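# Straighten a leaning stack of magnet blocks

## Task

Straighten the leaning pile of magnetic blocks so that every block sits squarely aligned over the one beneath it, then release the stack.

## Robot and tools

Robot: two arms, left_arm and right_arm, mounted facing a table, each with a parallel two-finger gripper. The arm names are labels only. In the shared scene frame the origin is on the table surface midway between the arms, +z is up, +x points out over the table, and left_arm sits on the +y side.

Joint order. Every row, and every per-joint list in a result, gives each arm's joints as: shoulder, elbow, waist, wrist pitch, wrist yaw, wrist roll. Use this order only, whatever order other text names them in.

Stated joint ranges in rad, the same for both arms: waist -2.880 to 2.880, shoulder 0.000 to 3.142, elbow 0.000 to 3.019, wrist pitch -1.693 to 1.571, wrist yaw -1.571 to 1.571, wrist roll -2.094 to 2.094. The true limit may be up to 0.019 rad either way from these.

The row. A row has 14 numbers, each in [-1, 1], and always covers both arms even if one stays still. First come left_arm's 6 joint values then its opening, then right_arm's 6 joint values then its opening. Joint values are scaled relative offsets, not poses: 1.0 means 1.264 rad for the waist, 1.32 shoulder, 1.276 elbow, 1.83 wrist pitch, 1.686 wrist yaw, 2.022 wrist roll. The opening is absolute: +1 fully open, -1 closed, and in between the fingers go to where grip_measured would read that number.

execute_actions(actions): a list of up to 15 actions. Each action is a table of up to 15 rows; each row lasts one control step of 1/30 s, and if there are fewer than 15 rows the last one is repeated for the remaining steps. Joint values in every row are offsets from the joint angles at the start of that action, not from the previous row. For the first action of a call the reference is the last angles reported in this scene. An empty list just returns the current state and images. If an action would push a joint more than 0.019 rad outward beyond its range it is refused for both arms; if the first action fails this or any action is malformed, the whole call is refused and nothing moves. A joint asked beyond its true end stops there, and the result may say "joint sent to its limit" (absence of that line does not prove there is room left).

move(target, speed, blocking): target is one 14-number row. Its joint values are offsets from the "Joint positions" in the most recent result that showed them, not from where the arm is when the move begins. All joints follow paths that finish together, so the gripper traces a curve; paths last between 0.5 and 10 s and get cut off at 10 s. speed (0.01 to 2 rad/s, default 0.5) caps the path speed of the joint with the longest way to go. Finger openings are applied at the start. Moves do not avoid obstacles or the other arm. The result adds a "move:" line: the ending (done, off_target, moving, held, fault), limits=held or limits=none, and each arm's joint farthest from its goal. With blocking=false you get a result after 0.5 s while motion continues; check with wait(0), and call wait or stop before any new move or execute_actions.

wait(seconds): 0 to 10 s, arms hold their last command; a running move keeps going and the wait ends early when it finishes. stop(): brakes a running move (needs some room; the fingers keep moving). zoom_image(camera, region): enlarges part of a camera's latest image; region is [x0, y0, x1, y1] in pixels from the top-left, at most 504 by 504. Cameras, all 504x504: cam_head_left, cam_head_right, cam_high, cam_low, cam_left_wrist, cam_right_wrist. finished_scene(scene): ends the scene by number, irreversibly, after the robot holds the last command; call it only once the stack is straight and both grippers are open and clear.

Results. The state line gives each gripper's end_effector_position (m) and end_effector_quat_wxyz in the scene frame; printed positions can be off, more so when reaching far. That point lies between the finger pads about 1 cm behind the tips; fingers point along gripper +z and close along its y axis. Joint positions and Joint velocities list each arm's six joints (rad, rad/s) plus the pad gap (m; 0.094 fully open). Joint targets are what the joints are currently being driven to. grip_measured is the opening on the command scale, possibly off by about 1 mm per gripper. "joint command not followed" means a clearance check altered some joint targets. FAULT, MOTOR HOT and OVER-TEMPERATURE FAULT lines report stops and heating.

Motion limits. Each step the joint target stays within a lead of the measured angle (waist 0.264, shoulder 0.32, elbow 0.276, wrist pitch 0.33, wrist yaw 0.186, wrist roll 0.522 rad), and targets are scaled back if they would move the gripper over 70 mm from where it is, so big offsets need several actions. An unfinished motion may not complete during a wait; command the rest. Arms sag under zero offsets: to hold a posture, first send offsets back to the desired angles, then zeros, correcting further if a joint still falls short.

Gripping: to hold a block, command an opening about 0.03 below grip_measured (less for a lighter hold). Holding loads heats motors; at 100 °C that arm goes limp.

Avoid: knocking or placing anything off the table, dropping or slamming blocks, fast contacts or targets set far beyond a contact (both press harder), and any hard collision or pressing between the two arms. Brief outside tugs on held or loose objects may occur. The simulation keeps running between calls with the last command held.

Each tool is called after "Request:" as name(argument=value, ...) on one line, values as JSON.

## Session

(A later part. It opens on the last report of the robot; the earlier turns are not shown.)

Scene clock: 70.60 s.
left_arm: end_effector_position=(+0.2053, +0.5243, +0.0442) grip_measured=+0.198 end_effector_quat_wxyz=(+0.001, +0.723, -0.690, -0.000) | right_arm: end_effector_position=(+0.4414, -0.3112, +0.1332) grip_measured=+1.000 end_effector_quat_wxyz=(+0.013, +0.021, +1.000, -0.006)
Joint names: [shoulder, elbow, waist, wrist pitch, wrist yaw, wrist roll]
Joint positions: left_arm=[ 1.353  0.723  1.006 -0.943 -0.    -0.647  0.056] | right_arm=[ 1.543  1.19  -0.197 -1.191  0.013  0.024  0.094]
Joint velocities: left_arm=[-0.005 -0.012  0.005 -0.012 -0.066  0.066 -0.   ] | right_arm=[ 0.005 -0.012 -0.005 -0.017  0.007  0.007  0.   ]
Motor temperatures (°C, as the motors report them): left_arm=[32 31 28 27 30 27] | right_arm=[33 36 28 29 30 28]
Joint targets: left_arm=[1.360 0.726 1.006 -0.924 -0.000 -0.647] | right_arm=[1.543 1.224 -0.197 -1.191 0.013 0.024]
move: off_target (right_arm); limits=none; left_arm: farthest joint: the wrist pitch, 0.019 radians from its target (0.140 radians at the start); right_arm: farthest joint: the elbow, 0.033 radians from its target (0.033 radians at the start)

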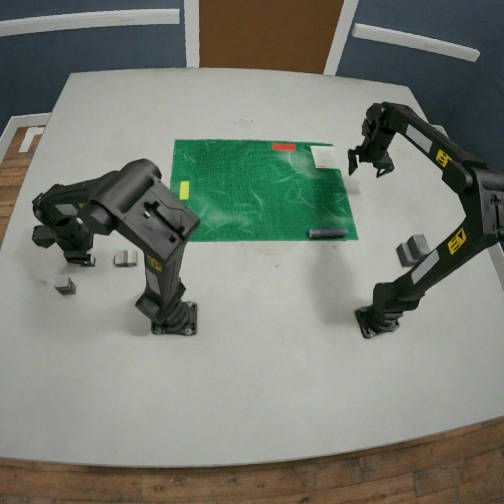

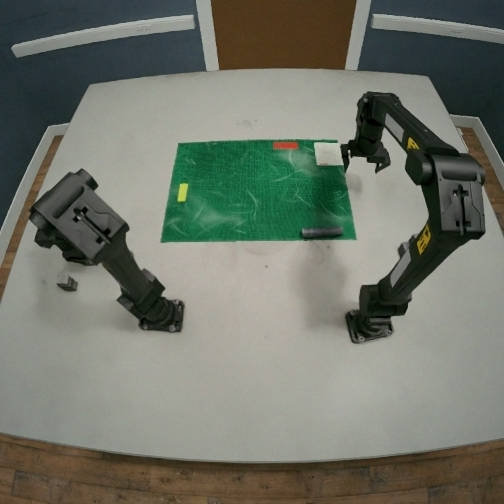

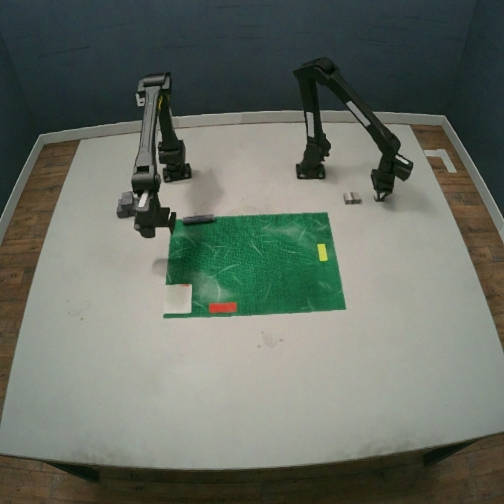

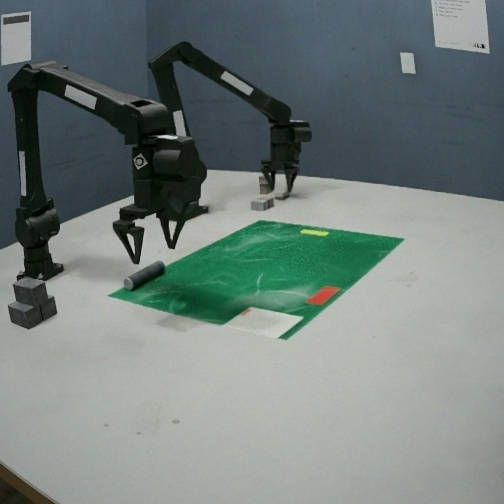

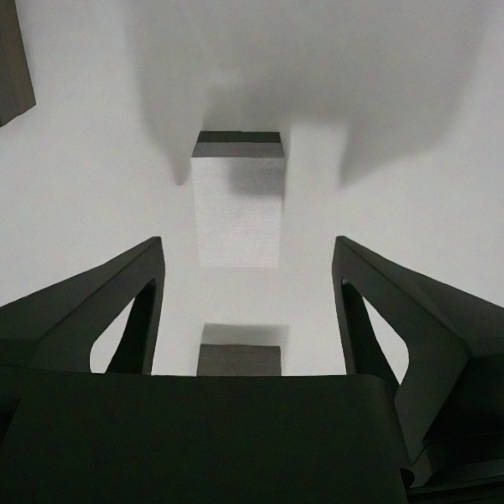

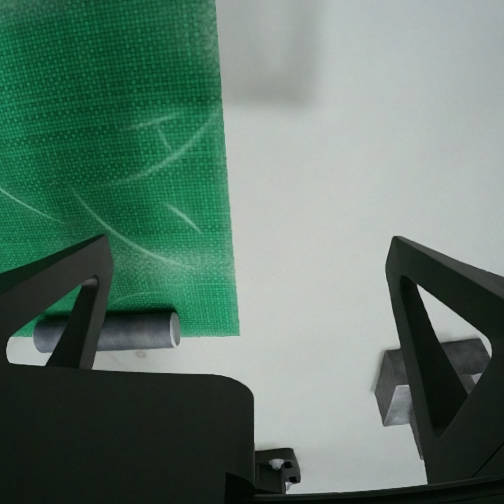

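Request:
move(target=[0.054,0,0.03,0.047,0,0.022,0.2,0,0.026,0,0,0,0,1], speed=0.1)

Scene clock: 73.43 s.
left_arm: end_effector_position=(+0.2033, +0.5385, +0.0258) grip_measured=+0.198 end_effector_quat_wxyz=(-0.002, +0.723, -0.690, -0.001) | right_arm: end_effector_position=(+0.4414, -0.3112, +0.1332) grip_measured=+1.000 end_effector_quat_wxyz=(+0.013, +0.021, +1.000, -0.006)
Joint names: [shoulder, elbow, waist, wrist pitch, wrist yaw, wrist roll]
Joint positions: left_arm=[ 1.415  0.723  1.036 -0.875 -0.    -0.618  0.056] | right_arm=[ 1.543  1.19  -0.197 -1.191  0.013  0.024  0.094]
Joint velocities: left_arm=[ 0.005 -0.007  0.005  0.012  0.051  0.007 -0.001] | right_arm=[ 0.005 -0.007 -0.015  0.007 -0.037 -0.022  0.   ]
Motor temperatures (°C, as the motors report them): left_arm=[32 31 28 27 30 28] | right_arm=[33 36 28 29 30 28]
Joint targets: left_arm=[1.424 0.723 1.044 -0.857 -0.000 -0.603] | right_arm=[1.543 1.224 -0.197 -1.191 0.013 0.024]
move: off_target (right_arm); limits=none; left_arm: farthest joint: the wrist pitch, 0.018 radians from its target (0.086 radians at the start); right_arm: farthest joint: the elbow, 0.033 radians from its target (0.033 radians at the start)

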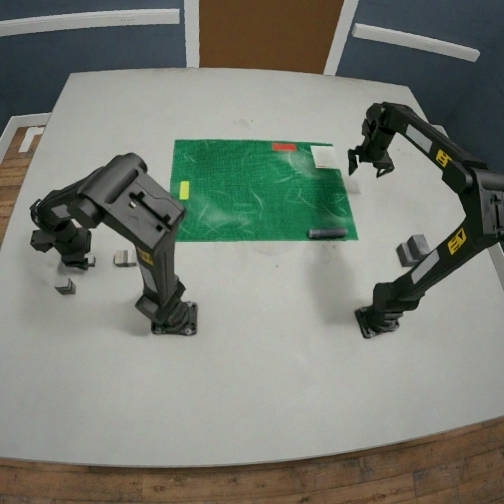

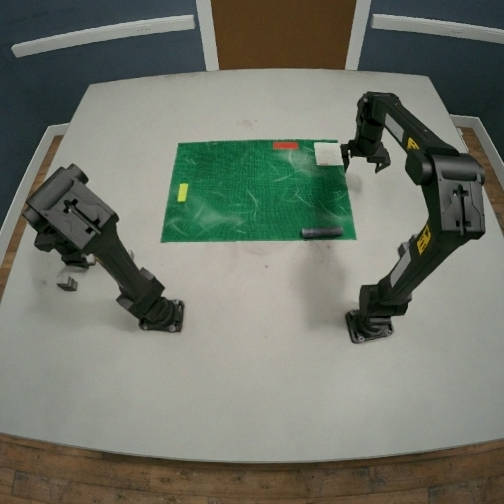

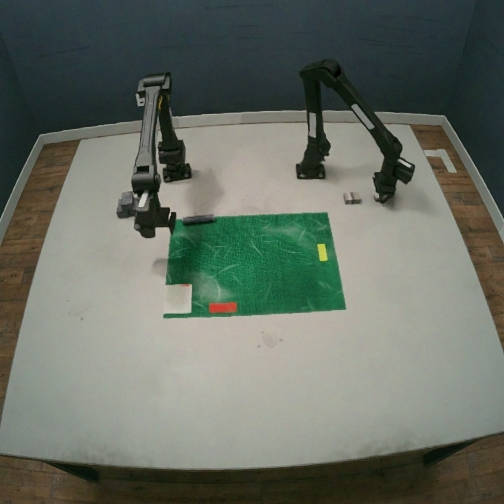

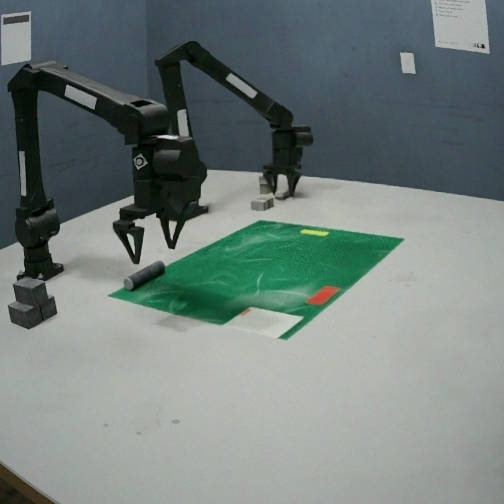

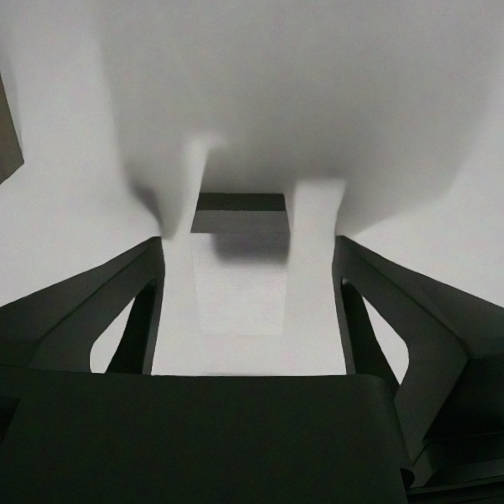

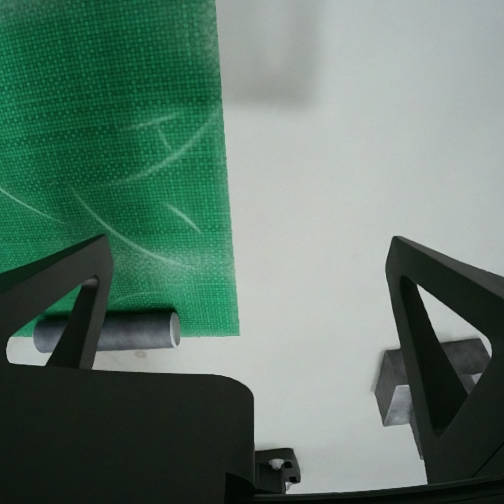

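Request:
execute_actions(actions=[[[0,-0.008,0.014,0.012,0,0.008,0,0,0.026,0,0,0,0,1]],[[0,0.01,0,0,0,0,-0.35,0,0.026,0,0,0,0,1]],[[0,0.01,0,0,0,0,-0.45,0,0.026,0,0,0,0,1]],[[0,0.01,0,0,0,0,-0.52,0,0.026,0,0,0,0,1]]])

Request:
move(target=[-0.09,0.132,0,-0.13,0,0,-0.52,0,0.026,0,0,0,0,1], speed=0.25)

Request:
zoom_image(camera="cam_low", region=[235, 135, 325, 215])

Scene clock: 77.27 s.
left_arm: end_effector_position=(+0.1983, +0.5364, +0.0225) grip_measured=-0.438 end_effector_quat_wxyz=(+0.001, +0.726, -0.688, +0.001) | right_arm: end_effector_position=(+0.4414, -0.3112, +0.1332) grip_measured=+1.000 end_effector_quat_wxyz=(+0.013, +0.021, +1.000, -0.006)
Joint names: [shoulder, elbow, waist, wrist pitch, wrist yaw, wrist roll]
Joint positions: left_arm=[ 1.415  0.712  1.045 -0.871  0.001 -0.615  0.026] | right_arm=[ 1.543  1.19  -0.197 -1.191  0.013  0.024  0.094]
Joint velocities: left_arm=[-0.005 -0.012 -0.005  0.007  0.095 -0.022 -0.   ] | right_arm=[-0.005 -0.002 -0.005  0.012 -0.037 -0.022  0.   ]
Motor temperatures (°C, as the motors report them): left_arm=[32 31 28 27 30 28] | right_arm=[33 37 28 29 30 28]
Joint targets: left_arm=[1.415 0.725 1.045 -0.871 0.001 -0.615] | right_arm=[1.543 1.224 -0.197 -1.191 0.013 0.024]

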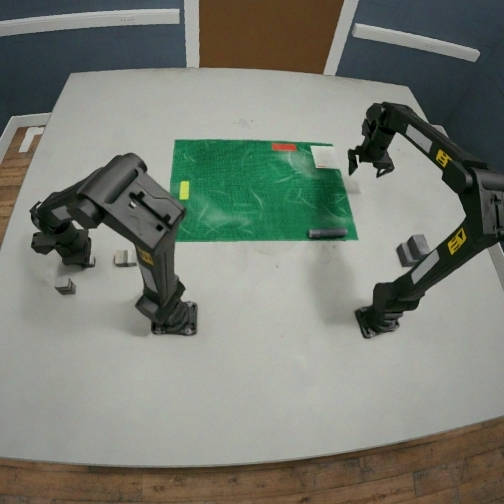

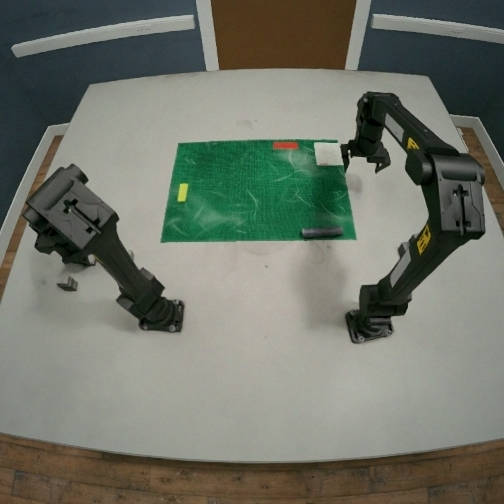

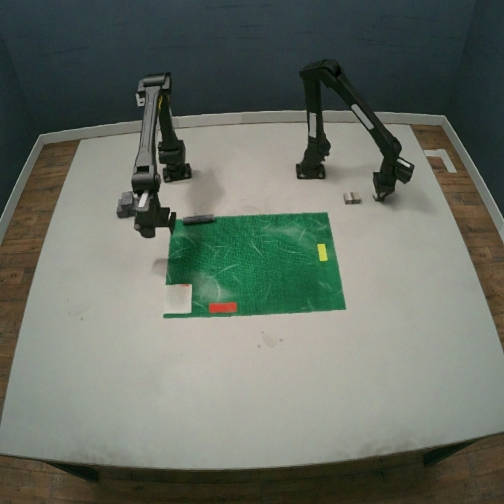

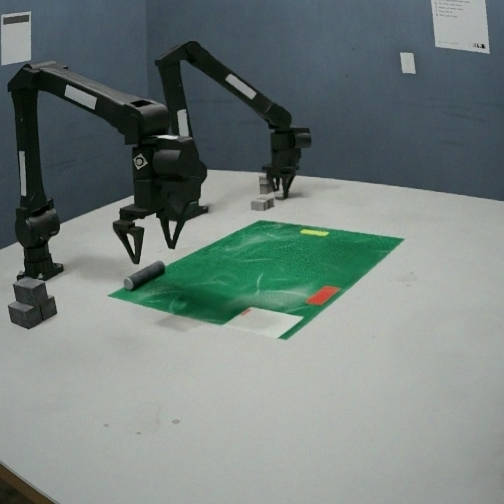

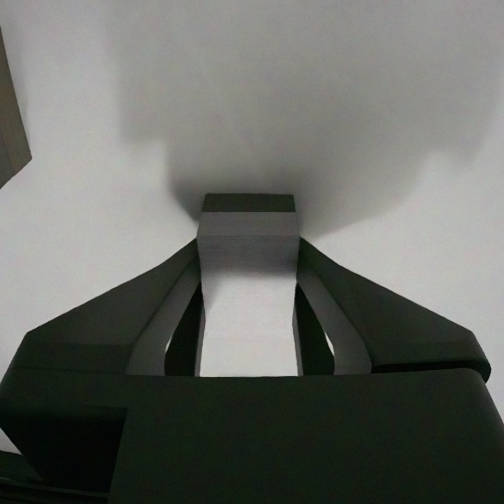

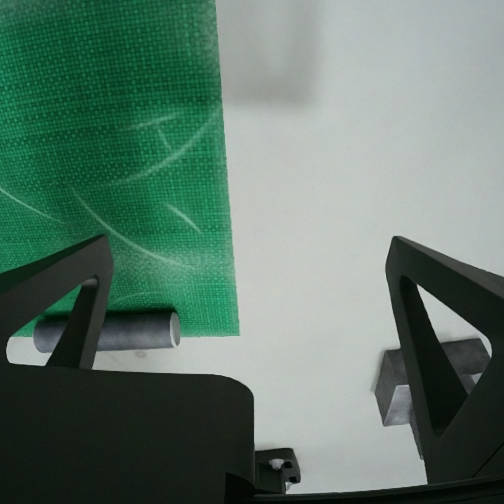

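Scene clock: 78.67 s.
left_arm: end_effector_position=(+0.2024, +0.5428, +0.0905) grip_measured=-0.438 end_effector_quat_wxyz=(+0.002, +0.726, -0.688, +0.001) | right_arm: end_effector_position=(+0.4414, -0.3112, +0.1332) grip_measured=+1.000 end_effector_quat_wxyz=(+0.013, +0.021, +1.000, -0.006)
Joint names: [shoulder, elbow, waist, wrist pitch, wrist yaw, wrist roll]
Joint positions: left_arm=[ 1.315  0.831  1.045 -1.092  0.001 -0.615  0.026] | right_arm=[ 1.543  1.19  -0.197 -1.191  0.013  0.024  0.094]
Joint velocities: left_arm=[-0.015  0.012 -0.005  0.002 -0.066 -0.022  0.001] | right_arm=[-0.005  0.007  0.005  0.002 -0.081  0.007  0.   ]
Motor temperatures (°C, as the motors report them): left_arm=[32 31 28 27 30 28] | right_arm=[33 37 28 29 30 28]
Joint targets: left_arm=[1.296 0.881 1.045 -1.108 0.001 -0.615] | right_arm=[1.543 1.224 -0.197 -1.191 0.013 0.024]
move: off_target (left_arm, right_arm); limits=none; left_arm: farthest joint: the elbow, 0.050 radians from its target (0.168 radians at the start); right_arm: farthest joint: the elbow, 0.033 radians from its target (0.033 radians at the start)

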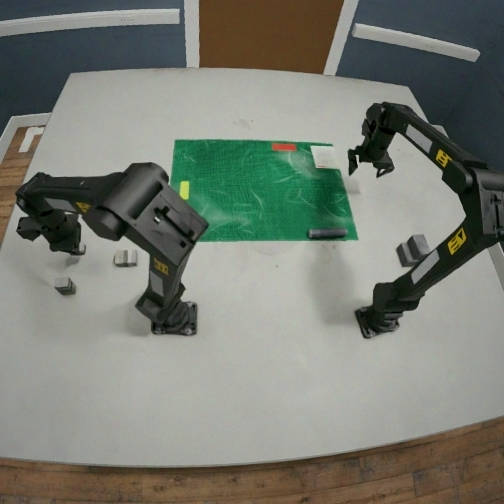

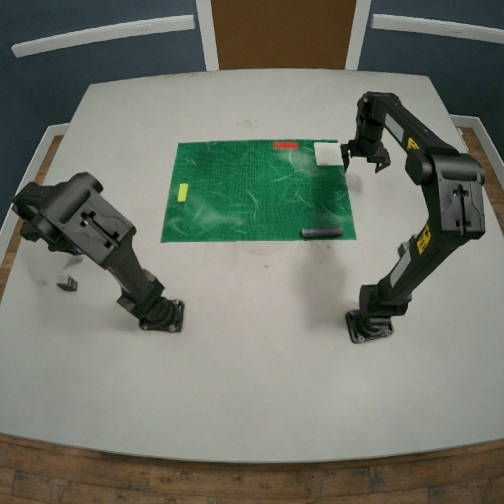

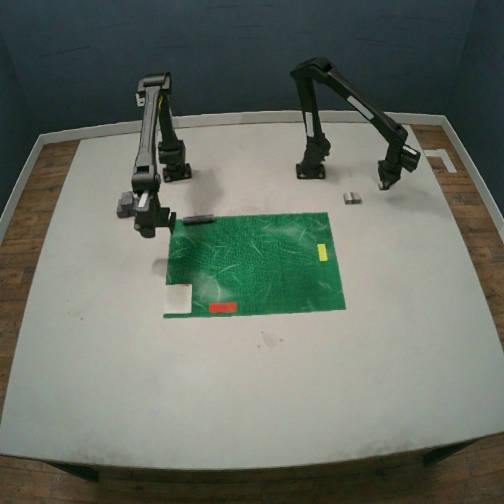

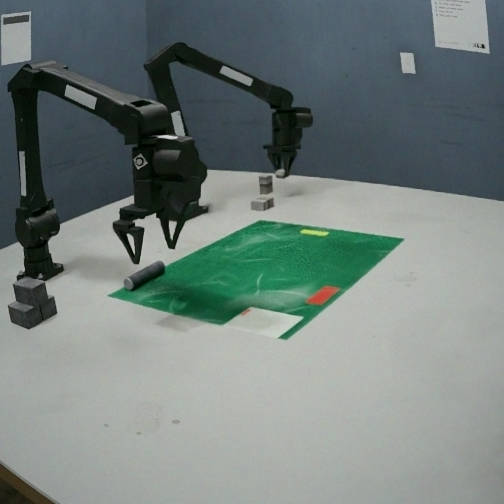

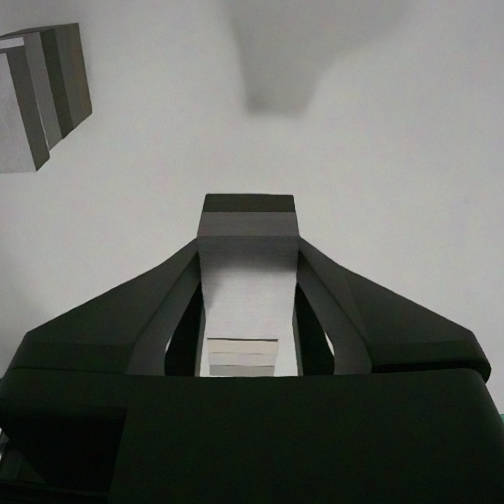

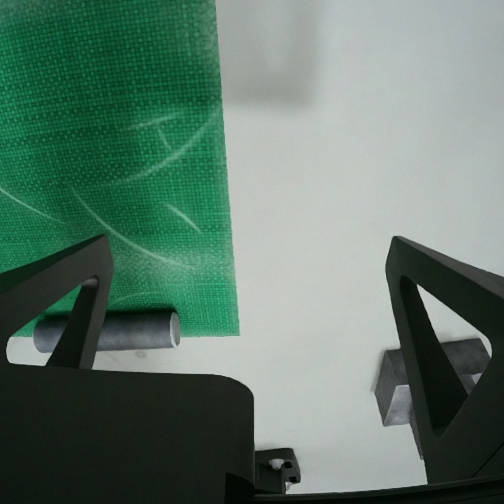

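Region (235, 135, 325, 215) of cam_low's 504x504 image, scaled by 5.600, with more detail than that image has.

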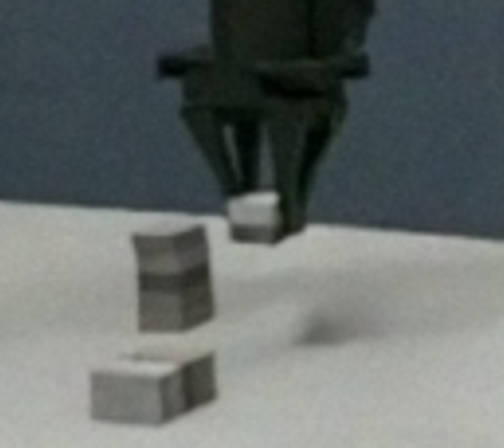

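Request:
move(target=[-0.012,0.035,0.241,0,0,0.156,-0.52,0,0.026,0,0,0,0,1], speed=0.4)

Request:
zoom_image(camera="cam_low", region=[225, 135, 315, 215])

Scene clock: 81.53 s.
left_arm: end_effector_position=(+0.1103, +0.5816, +0.0896) grip_measured=-0.438 end_effector_quat_wxyz=(+0.003, +0.728, -0.686, +0.002) | right_arm: end_effector_position=(+0.4414, -0.3112, +0.1332) grip_measured=+1.000 end_effector_quat_wxyz=(+0.013, +0.021, +1.000, -0.006)
Joint names: [shoulder, elbow, waist, wrist pitch, wrist yaw, wrist roll]
Joint positions: left_arm=[ 1.315  0.828  1.351 -1.092  0.001 -0.314  0.026] | right_arm=[ 1.543  1.19  -0.197 -1.191  0.013  0.024  0.094]
Joint velocities: left_arm=[-0.005 -0.002 -0.015  0.002 -0.066  0.007 -0.001] | right_arm=[-0.005  0.007 -0.005  0.012  0.066 -0.022  0.   ]
Motor temperatures (°C, as the motors report them): left_arm=[32 31 28 27 30 28] | right_arm=[34 37 28 29 30 28]
Joint targets: left_arm=[1.299 0.876 1.350 -1.092 0.001 -0.300] | right_arm=[1.543 1.224 -0.197 -1.191 0.013 0.024]
move: off_target (left_arm, right_arm); limits=none; left_arm: farthest joint: the elbow, 0.047 radians from its target (0.045 radians at the start); right_arm: farthest joint: the elbow, 0.033 radians from its target (0.033 radians at the start)

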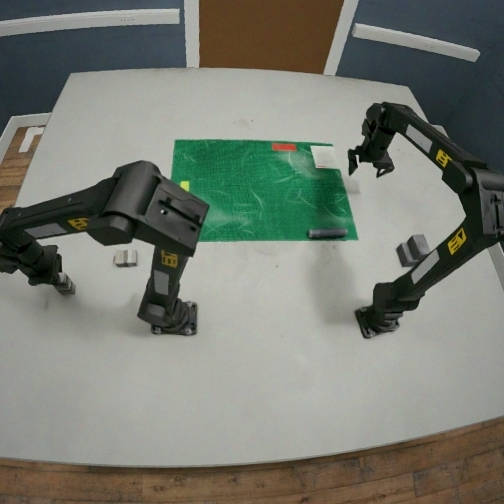

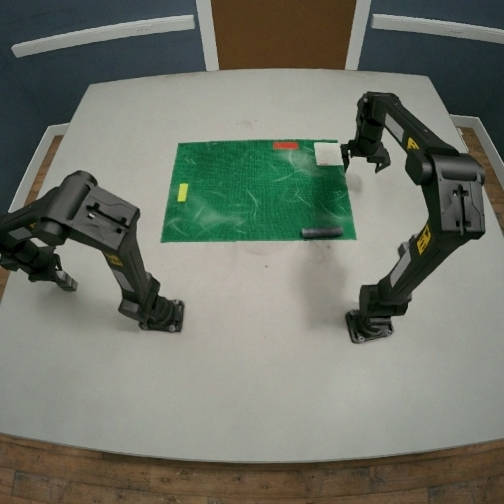

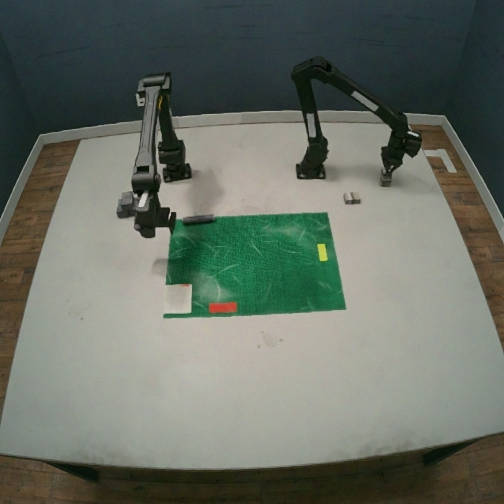

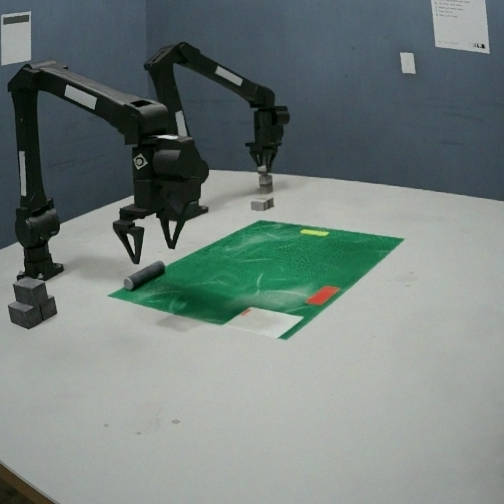

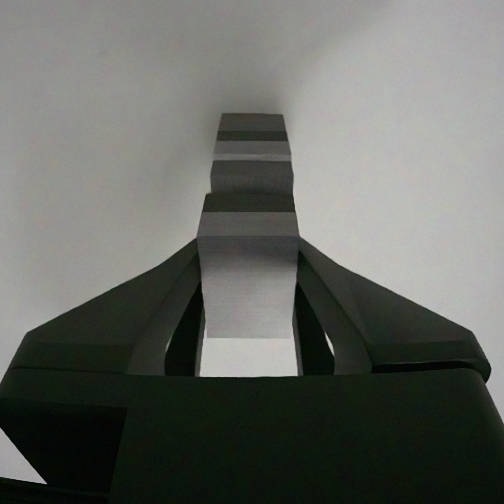

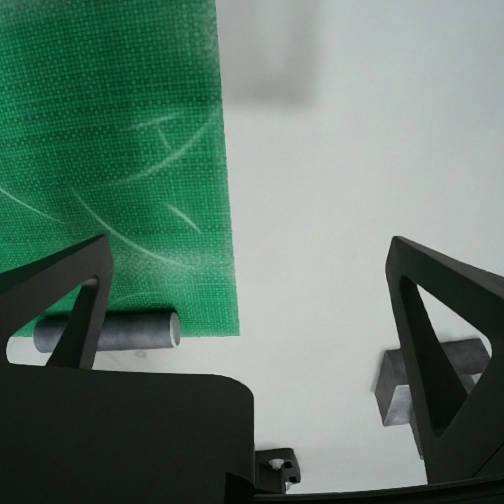

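Region (225, 135, 315, 215) of cam_low's 504x504 image, scaled by 5.600, with more detail than that image has.

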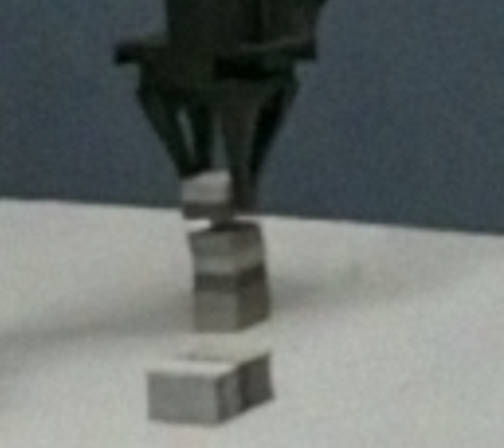

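Request:
move(target=[0.03,-0.003,0,0.04,0,0,-0.52,0,0.026,0,0,0,0,1], speed=0.05)

Request:
zoom_image(camera="cam_low", region=[225, 135, 315, 215])

Scene clock: 85.33 s.
left_arm: end_effector_position=(+0.1114, +0.5861, +0.0820) grip_measured=-0.438 end_effector_quat_wxyz=(-0.001, +0.728, -0.686, -0.000) | right_arm: end_effector_position=(+0.4414, -0.3112, +0.1332) grip_measured=+1.000 end_effector_quat_wxyz=(+0.013, +0.021, +1.000, -0.006)
Joint names: [shoulder, elbow, waist, wrist pitch, wrist yaw, wrist roll]
Joint positions: left_arm=[ 1.332  0.821  1.351 -1.058  0.001 -0.314  0.026] | right_arm=[ 1.543  1.19  -0.197 -1.191  0.013  0.024  0.094]
Joint velocities: left_arm=[-0.005 -0.007 -0.015 -0.002 -0.051 -0.066 -0.   ] | right_arm=[-0.015 -0.002 -0.024 -0.007 -0.037  0.037  0.   ]
Motor temperatures (°C, as the motors report them): left_arm=[32 32 28 27 30 28] | right_arm=[34 37 28 29 30 28]
Joint targets: left_arm=[1.355 0.824 1.351 -1.018 0.001 -0.314] | right_arm=[1.543 1.224 -0.197 -1.191 0.013 0.024]
move: off_target (left_arm, right_arm); limits=none; left_arm: farthest joint: the wrist pitch, 0.039 radians from its target (0.073 radians at the start); right_arm: farthest joint: the elbow, 0.033 radians from its target (0.033 radians at the start)

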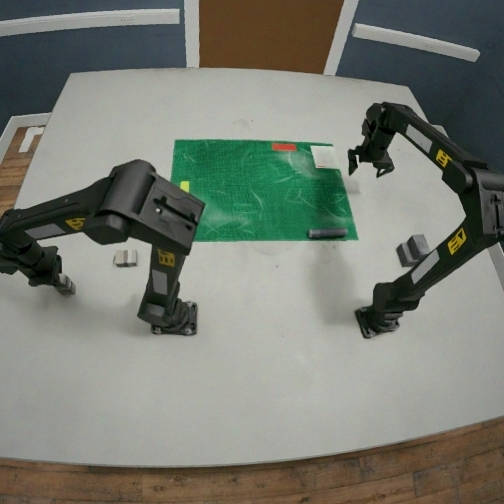

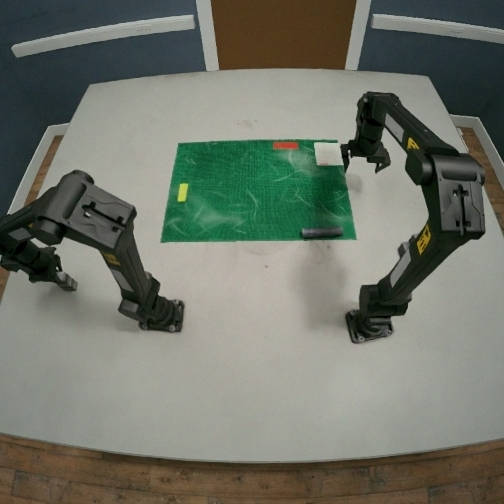

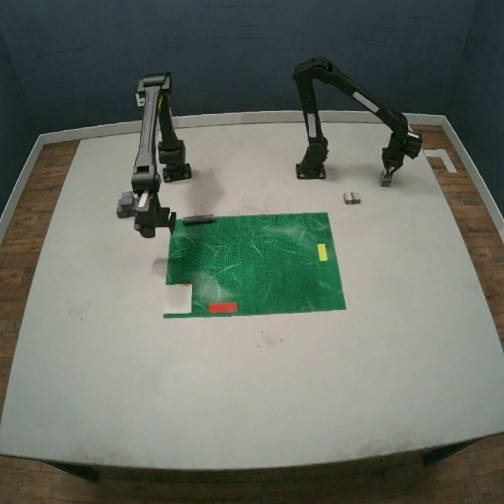

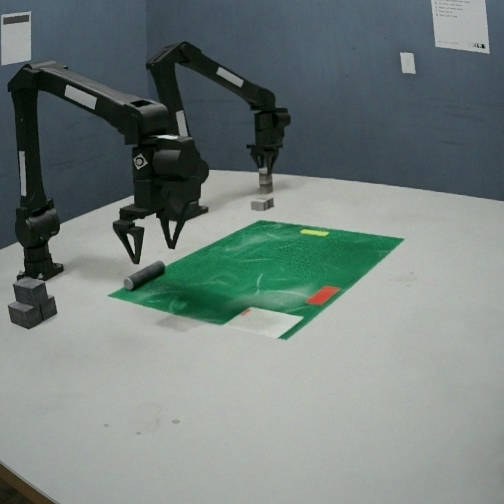

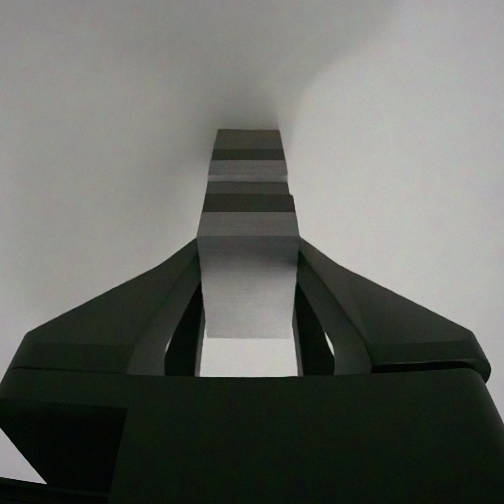

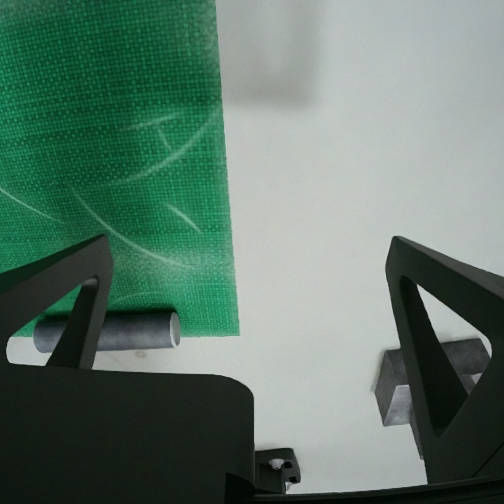

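Region (225, 135, 315, 215) of cam_low's 504x504 image, scaled by 5.600, with more detail than that image has.

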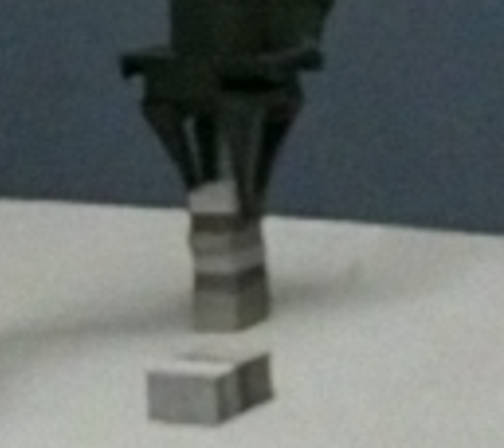

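Request:
execute_actions(actions=[[[0,0.015,0,0,0,0,0.2,0,0.026,0,0,0,0,1]],[[0,0.015,0,0,0,0,0.9,0,0.026,0,0,0,0,1]]])

Request:
move(target=[0.036,-0.026,0,0.05,0,0.784,0.9,0,0.026,0,0,0,0,1], speed=1)

Scene clock: 87.63 s.
left_arm: end_effector_position=(+0.1114, +0.5861, +0.0820) grip_measured=+0.898 end_effector_quat_wxyz=(-0.001, +0.728, -0.686, -0.000) | right_arm: end_effector_position=(+0.4414, -0.3112, +0.1332) grip_measured=+1.000 end_effector_quat_wxyz=(+0.013, +0.021, +1.000, -0.006)
Joint names: [shoulder, elbow, waist, wrist pitch, wrist yaw, wrist roll]
Joint positions: left_arm=[ 1.332  0.821  1.351 -1.058  0.001 -0.314  0.089] | right_arm=[ 1.543  1.19  -0.197 -1.191  0.013  0.024  0.094]
Joint velocities: left_arm=[-0.005  0.002  0.005  0.012 -0.051 -0.022 -0.   ] | right_arm=[ 0.005  0.007  0.005 -0.007  0.095  0.007  0.   ]
Motor temperatures (°C, as the motors report them): left_arm=[32 32 28 27 30 28] | right_arm=[34 37 28 29 30 28]
Joint targets: left_arm=[1.332 0.841 1.351 -1.058 0.001 -0.314] | right_arm=[1.543 1.224 -0.197 -1.191 0.013 0.024]

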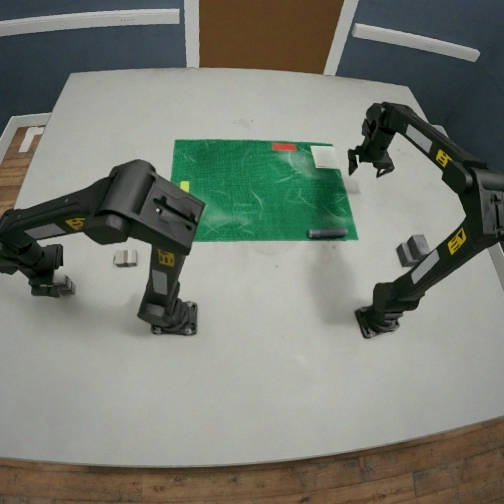

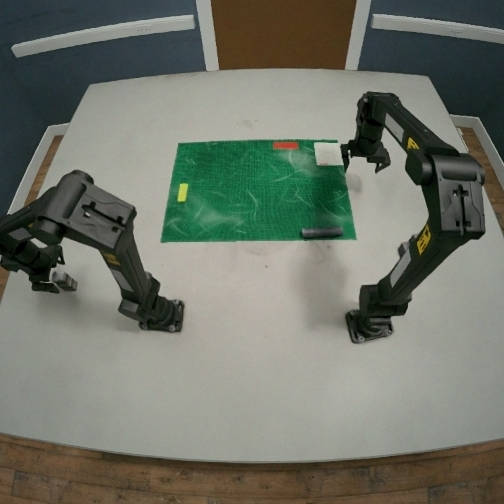

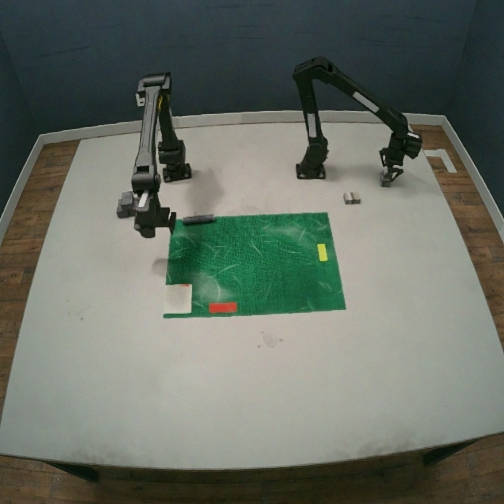

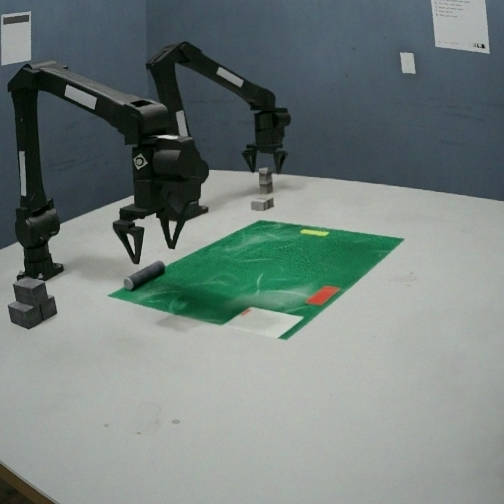

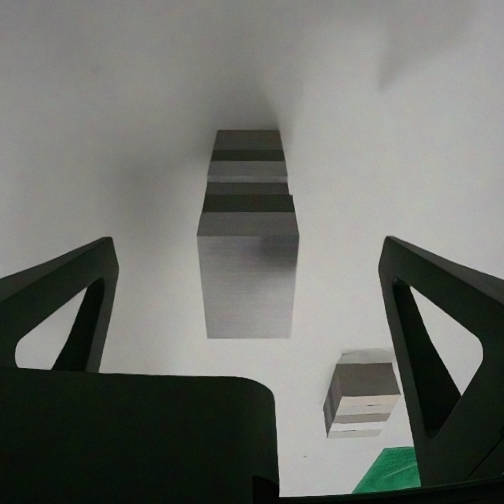

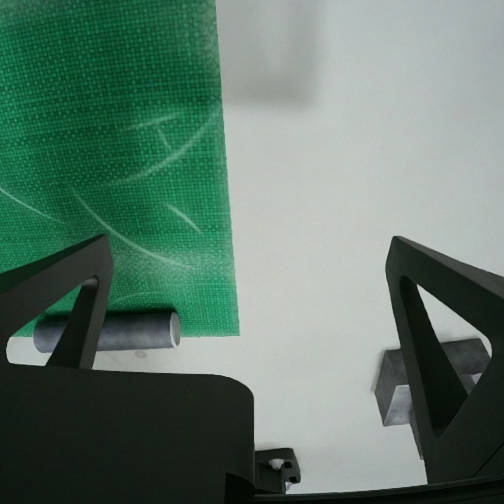

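Scene clock: 90.17 s.
left_arm: end_effector_position=(+0.1117, +0.5871, +0.0600) grip_measured=+0.898 end_effector_quat_wxyz=(+0.001, -0.029, +1.000, +0.003) | right_arm: end_effector_position=(+0.4404, -0.3112, +0.1322) grip_measured=+1.000 end_effector_quat_wxyz=(+0.012, +0.021, +1.000, -0.006)
Joint names: [shoulder, elbow, waist, wrist pitch, wrist yaw, wrist roll]
Joint positions: left_arm=[ 1.368  0.788  1.351 -0.984  0.001  1.257  0.089] | right_arm=[ 1.543  1.188 -0.197 -1.191  0.013  0.024  0.094]
Joint velocities: left_arm=[-0.005 -0.002 -0.005 -0.002 -0.066  0.007  0.   ] | right_arm=[ 0.005 -0.007 -0.005  0.002 -0.022  0.007  0.   ]
Motor temperatures (°C, as the motors report them): left_arm=[32 31 28 27 30 28] | right_arm=[34 37 28 29 30 28]
Joint targets: left_arm=[1.379 0.788 1.351 -0.967 0.001 1.271] | right_arm=[1.543 1.224 -0.197 -1.191 0.013 0.024]
move: off_target (right_arm); limits=none; left_arm: farthest joint: the wrist pitch, 0.018 radians from its target (0.091 radians at the start); right_arm: farthest joint: the elbow, 0.035 radians from its target (0.033 radians at the start)

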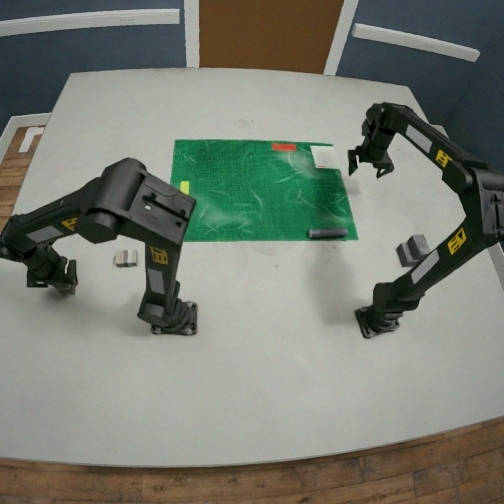

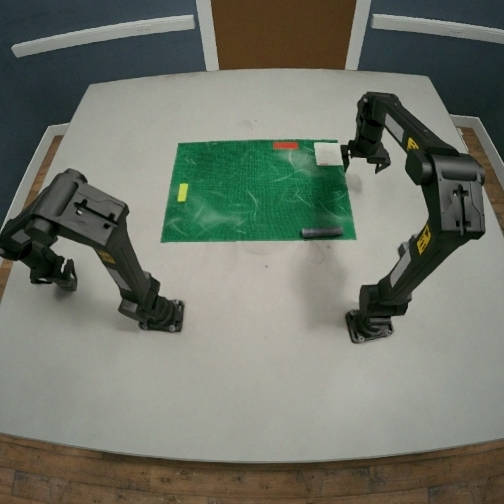

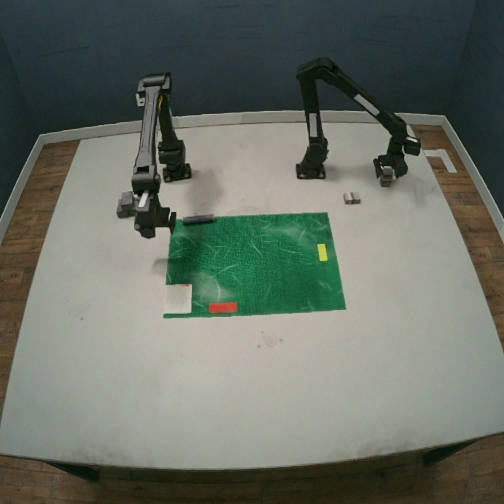

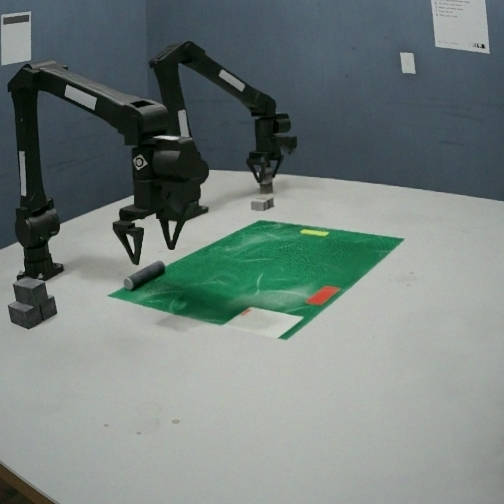

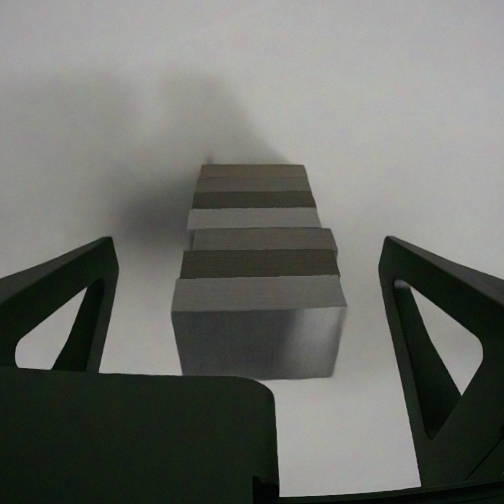

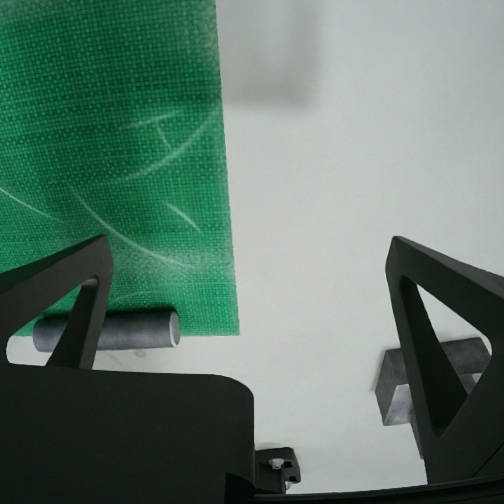

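Request:
move(target=[0.013,-0.016,0,0.024,0,0.007,0.1,0,0.026,0,0,0,0,1], speed=0.06)

Request:
zoom_image(camera="cam_left_wrist", region=[100, 140, 400, 380])

Scene clock: 92.30 s.
left_arm: end_effector_position=(+0.1109, +0.5840, +0.0517) grip_measured=+0.102 end_effector_quat_wxyz=(+0.001, -0.029, +1.000, +0.003) | right_arm: end_effector_position=(+0.4404, -0.3112, +0.1322) grip_measured=+1.000 end_effector_quat_wxyz=(+0.012, +0.021, +1.000, -0.006)
Joint names: [shoulder, elbow, waist, wrist pitch, wrist yaw, wrist roll]
Joint positions: left_arm=[ 1.374  0.768  1.351 -0.958  0.001  1.258  0.052] | right_arm=[ 1.543  1.188 -0.197 -1.191  0.013  0.024  0.094]
Joint velocities: left_arm=[ 0.005  0.007 -0.005  0.022 -0.037 -0.022  0.   ] | right_arm=[-0.005 -0.002 -0.015 -0.002  0.022  0.051  0.   ]
Motor temperatures (°C, as the motors report them): left_arm=[32 31 28 27 30 28] | right_arm=[34 37 28 29 30 28]
Joint targets: left_arm=[1.385 0.768 1.351 -0.940 0.001 1.271] | right_arm=[1.543 1.221 -0.197 -1.191 0.013 0.024]
move: off_target (right_arm); limits=none; left_arm: farthest joint: the wrist pitch, 0.018 radians from its target (0.044 radians at the start); right_arm: farthest joint: the elbow, 0.033 radians from its target (0.033 radians at the start)

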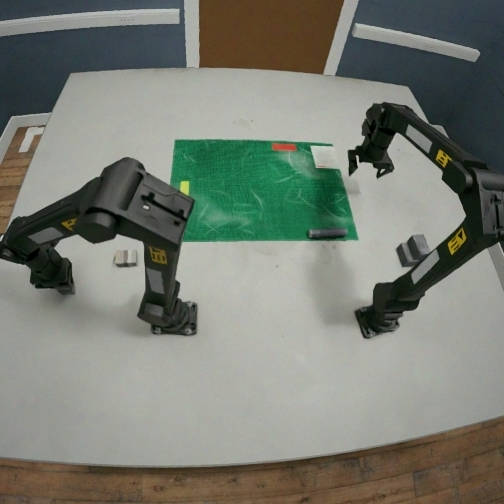

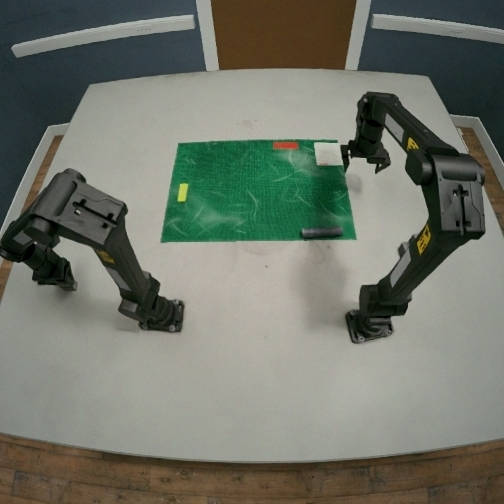

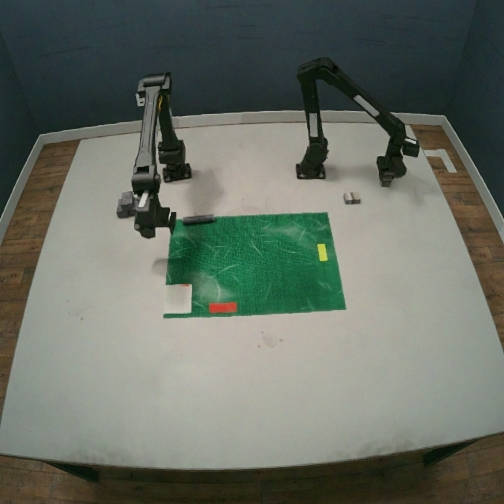

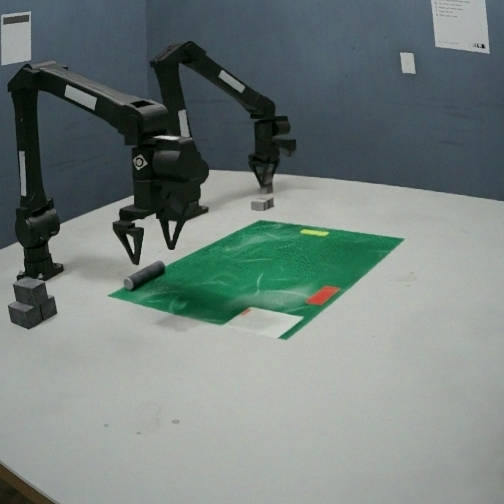

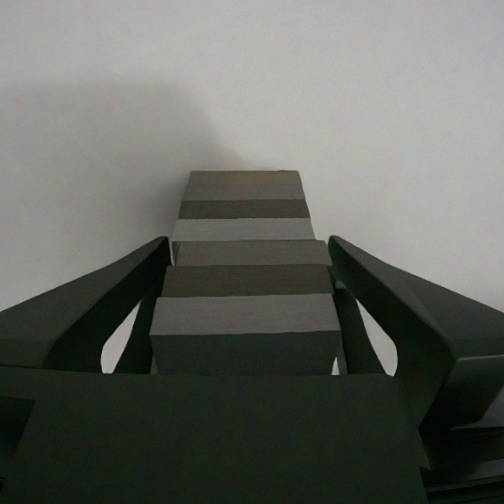

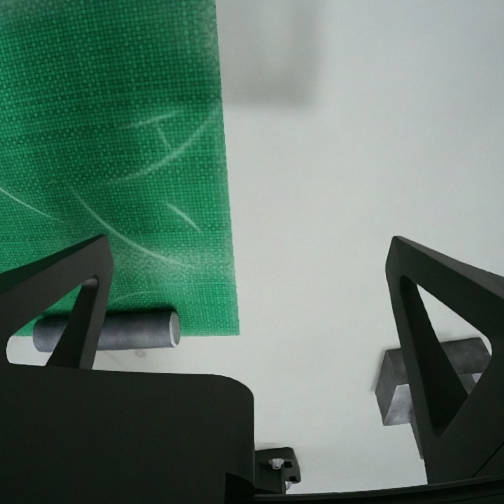

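Region (100, 140, 400, 380) of cam_left_wrist's 504x504 image, scaled by 1.680, with more detail than that image has; it fills the top 403 rows of this view, and the rest is white.

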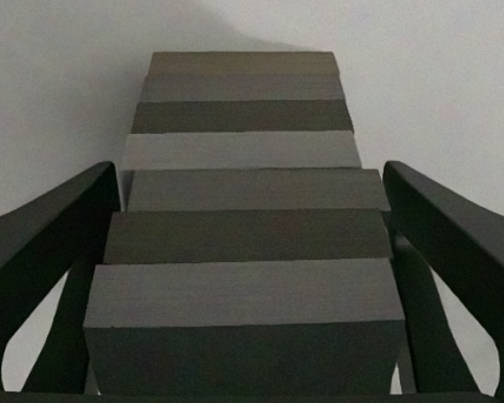

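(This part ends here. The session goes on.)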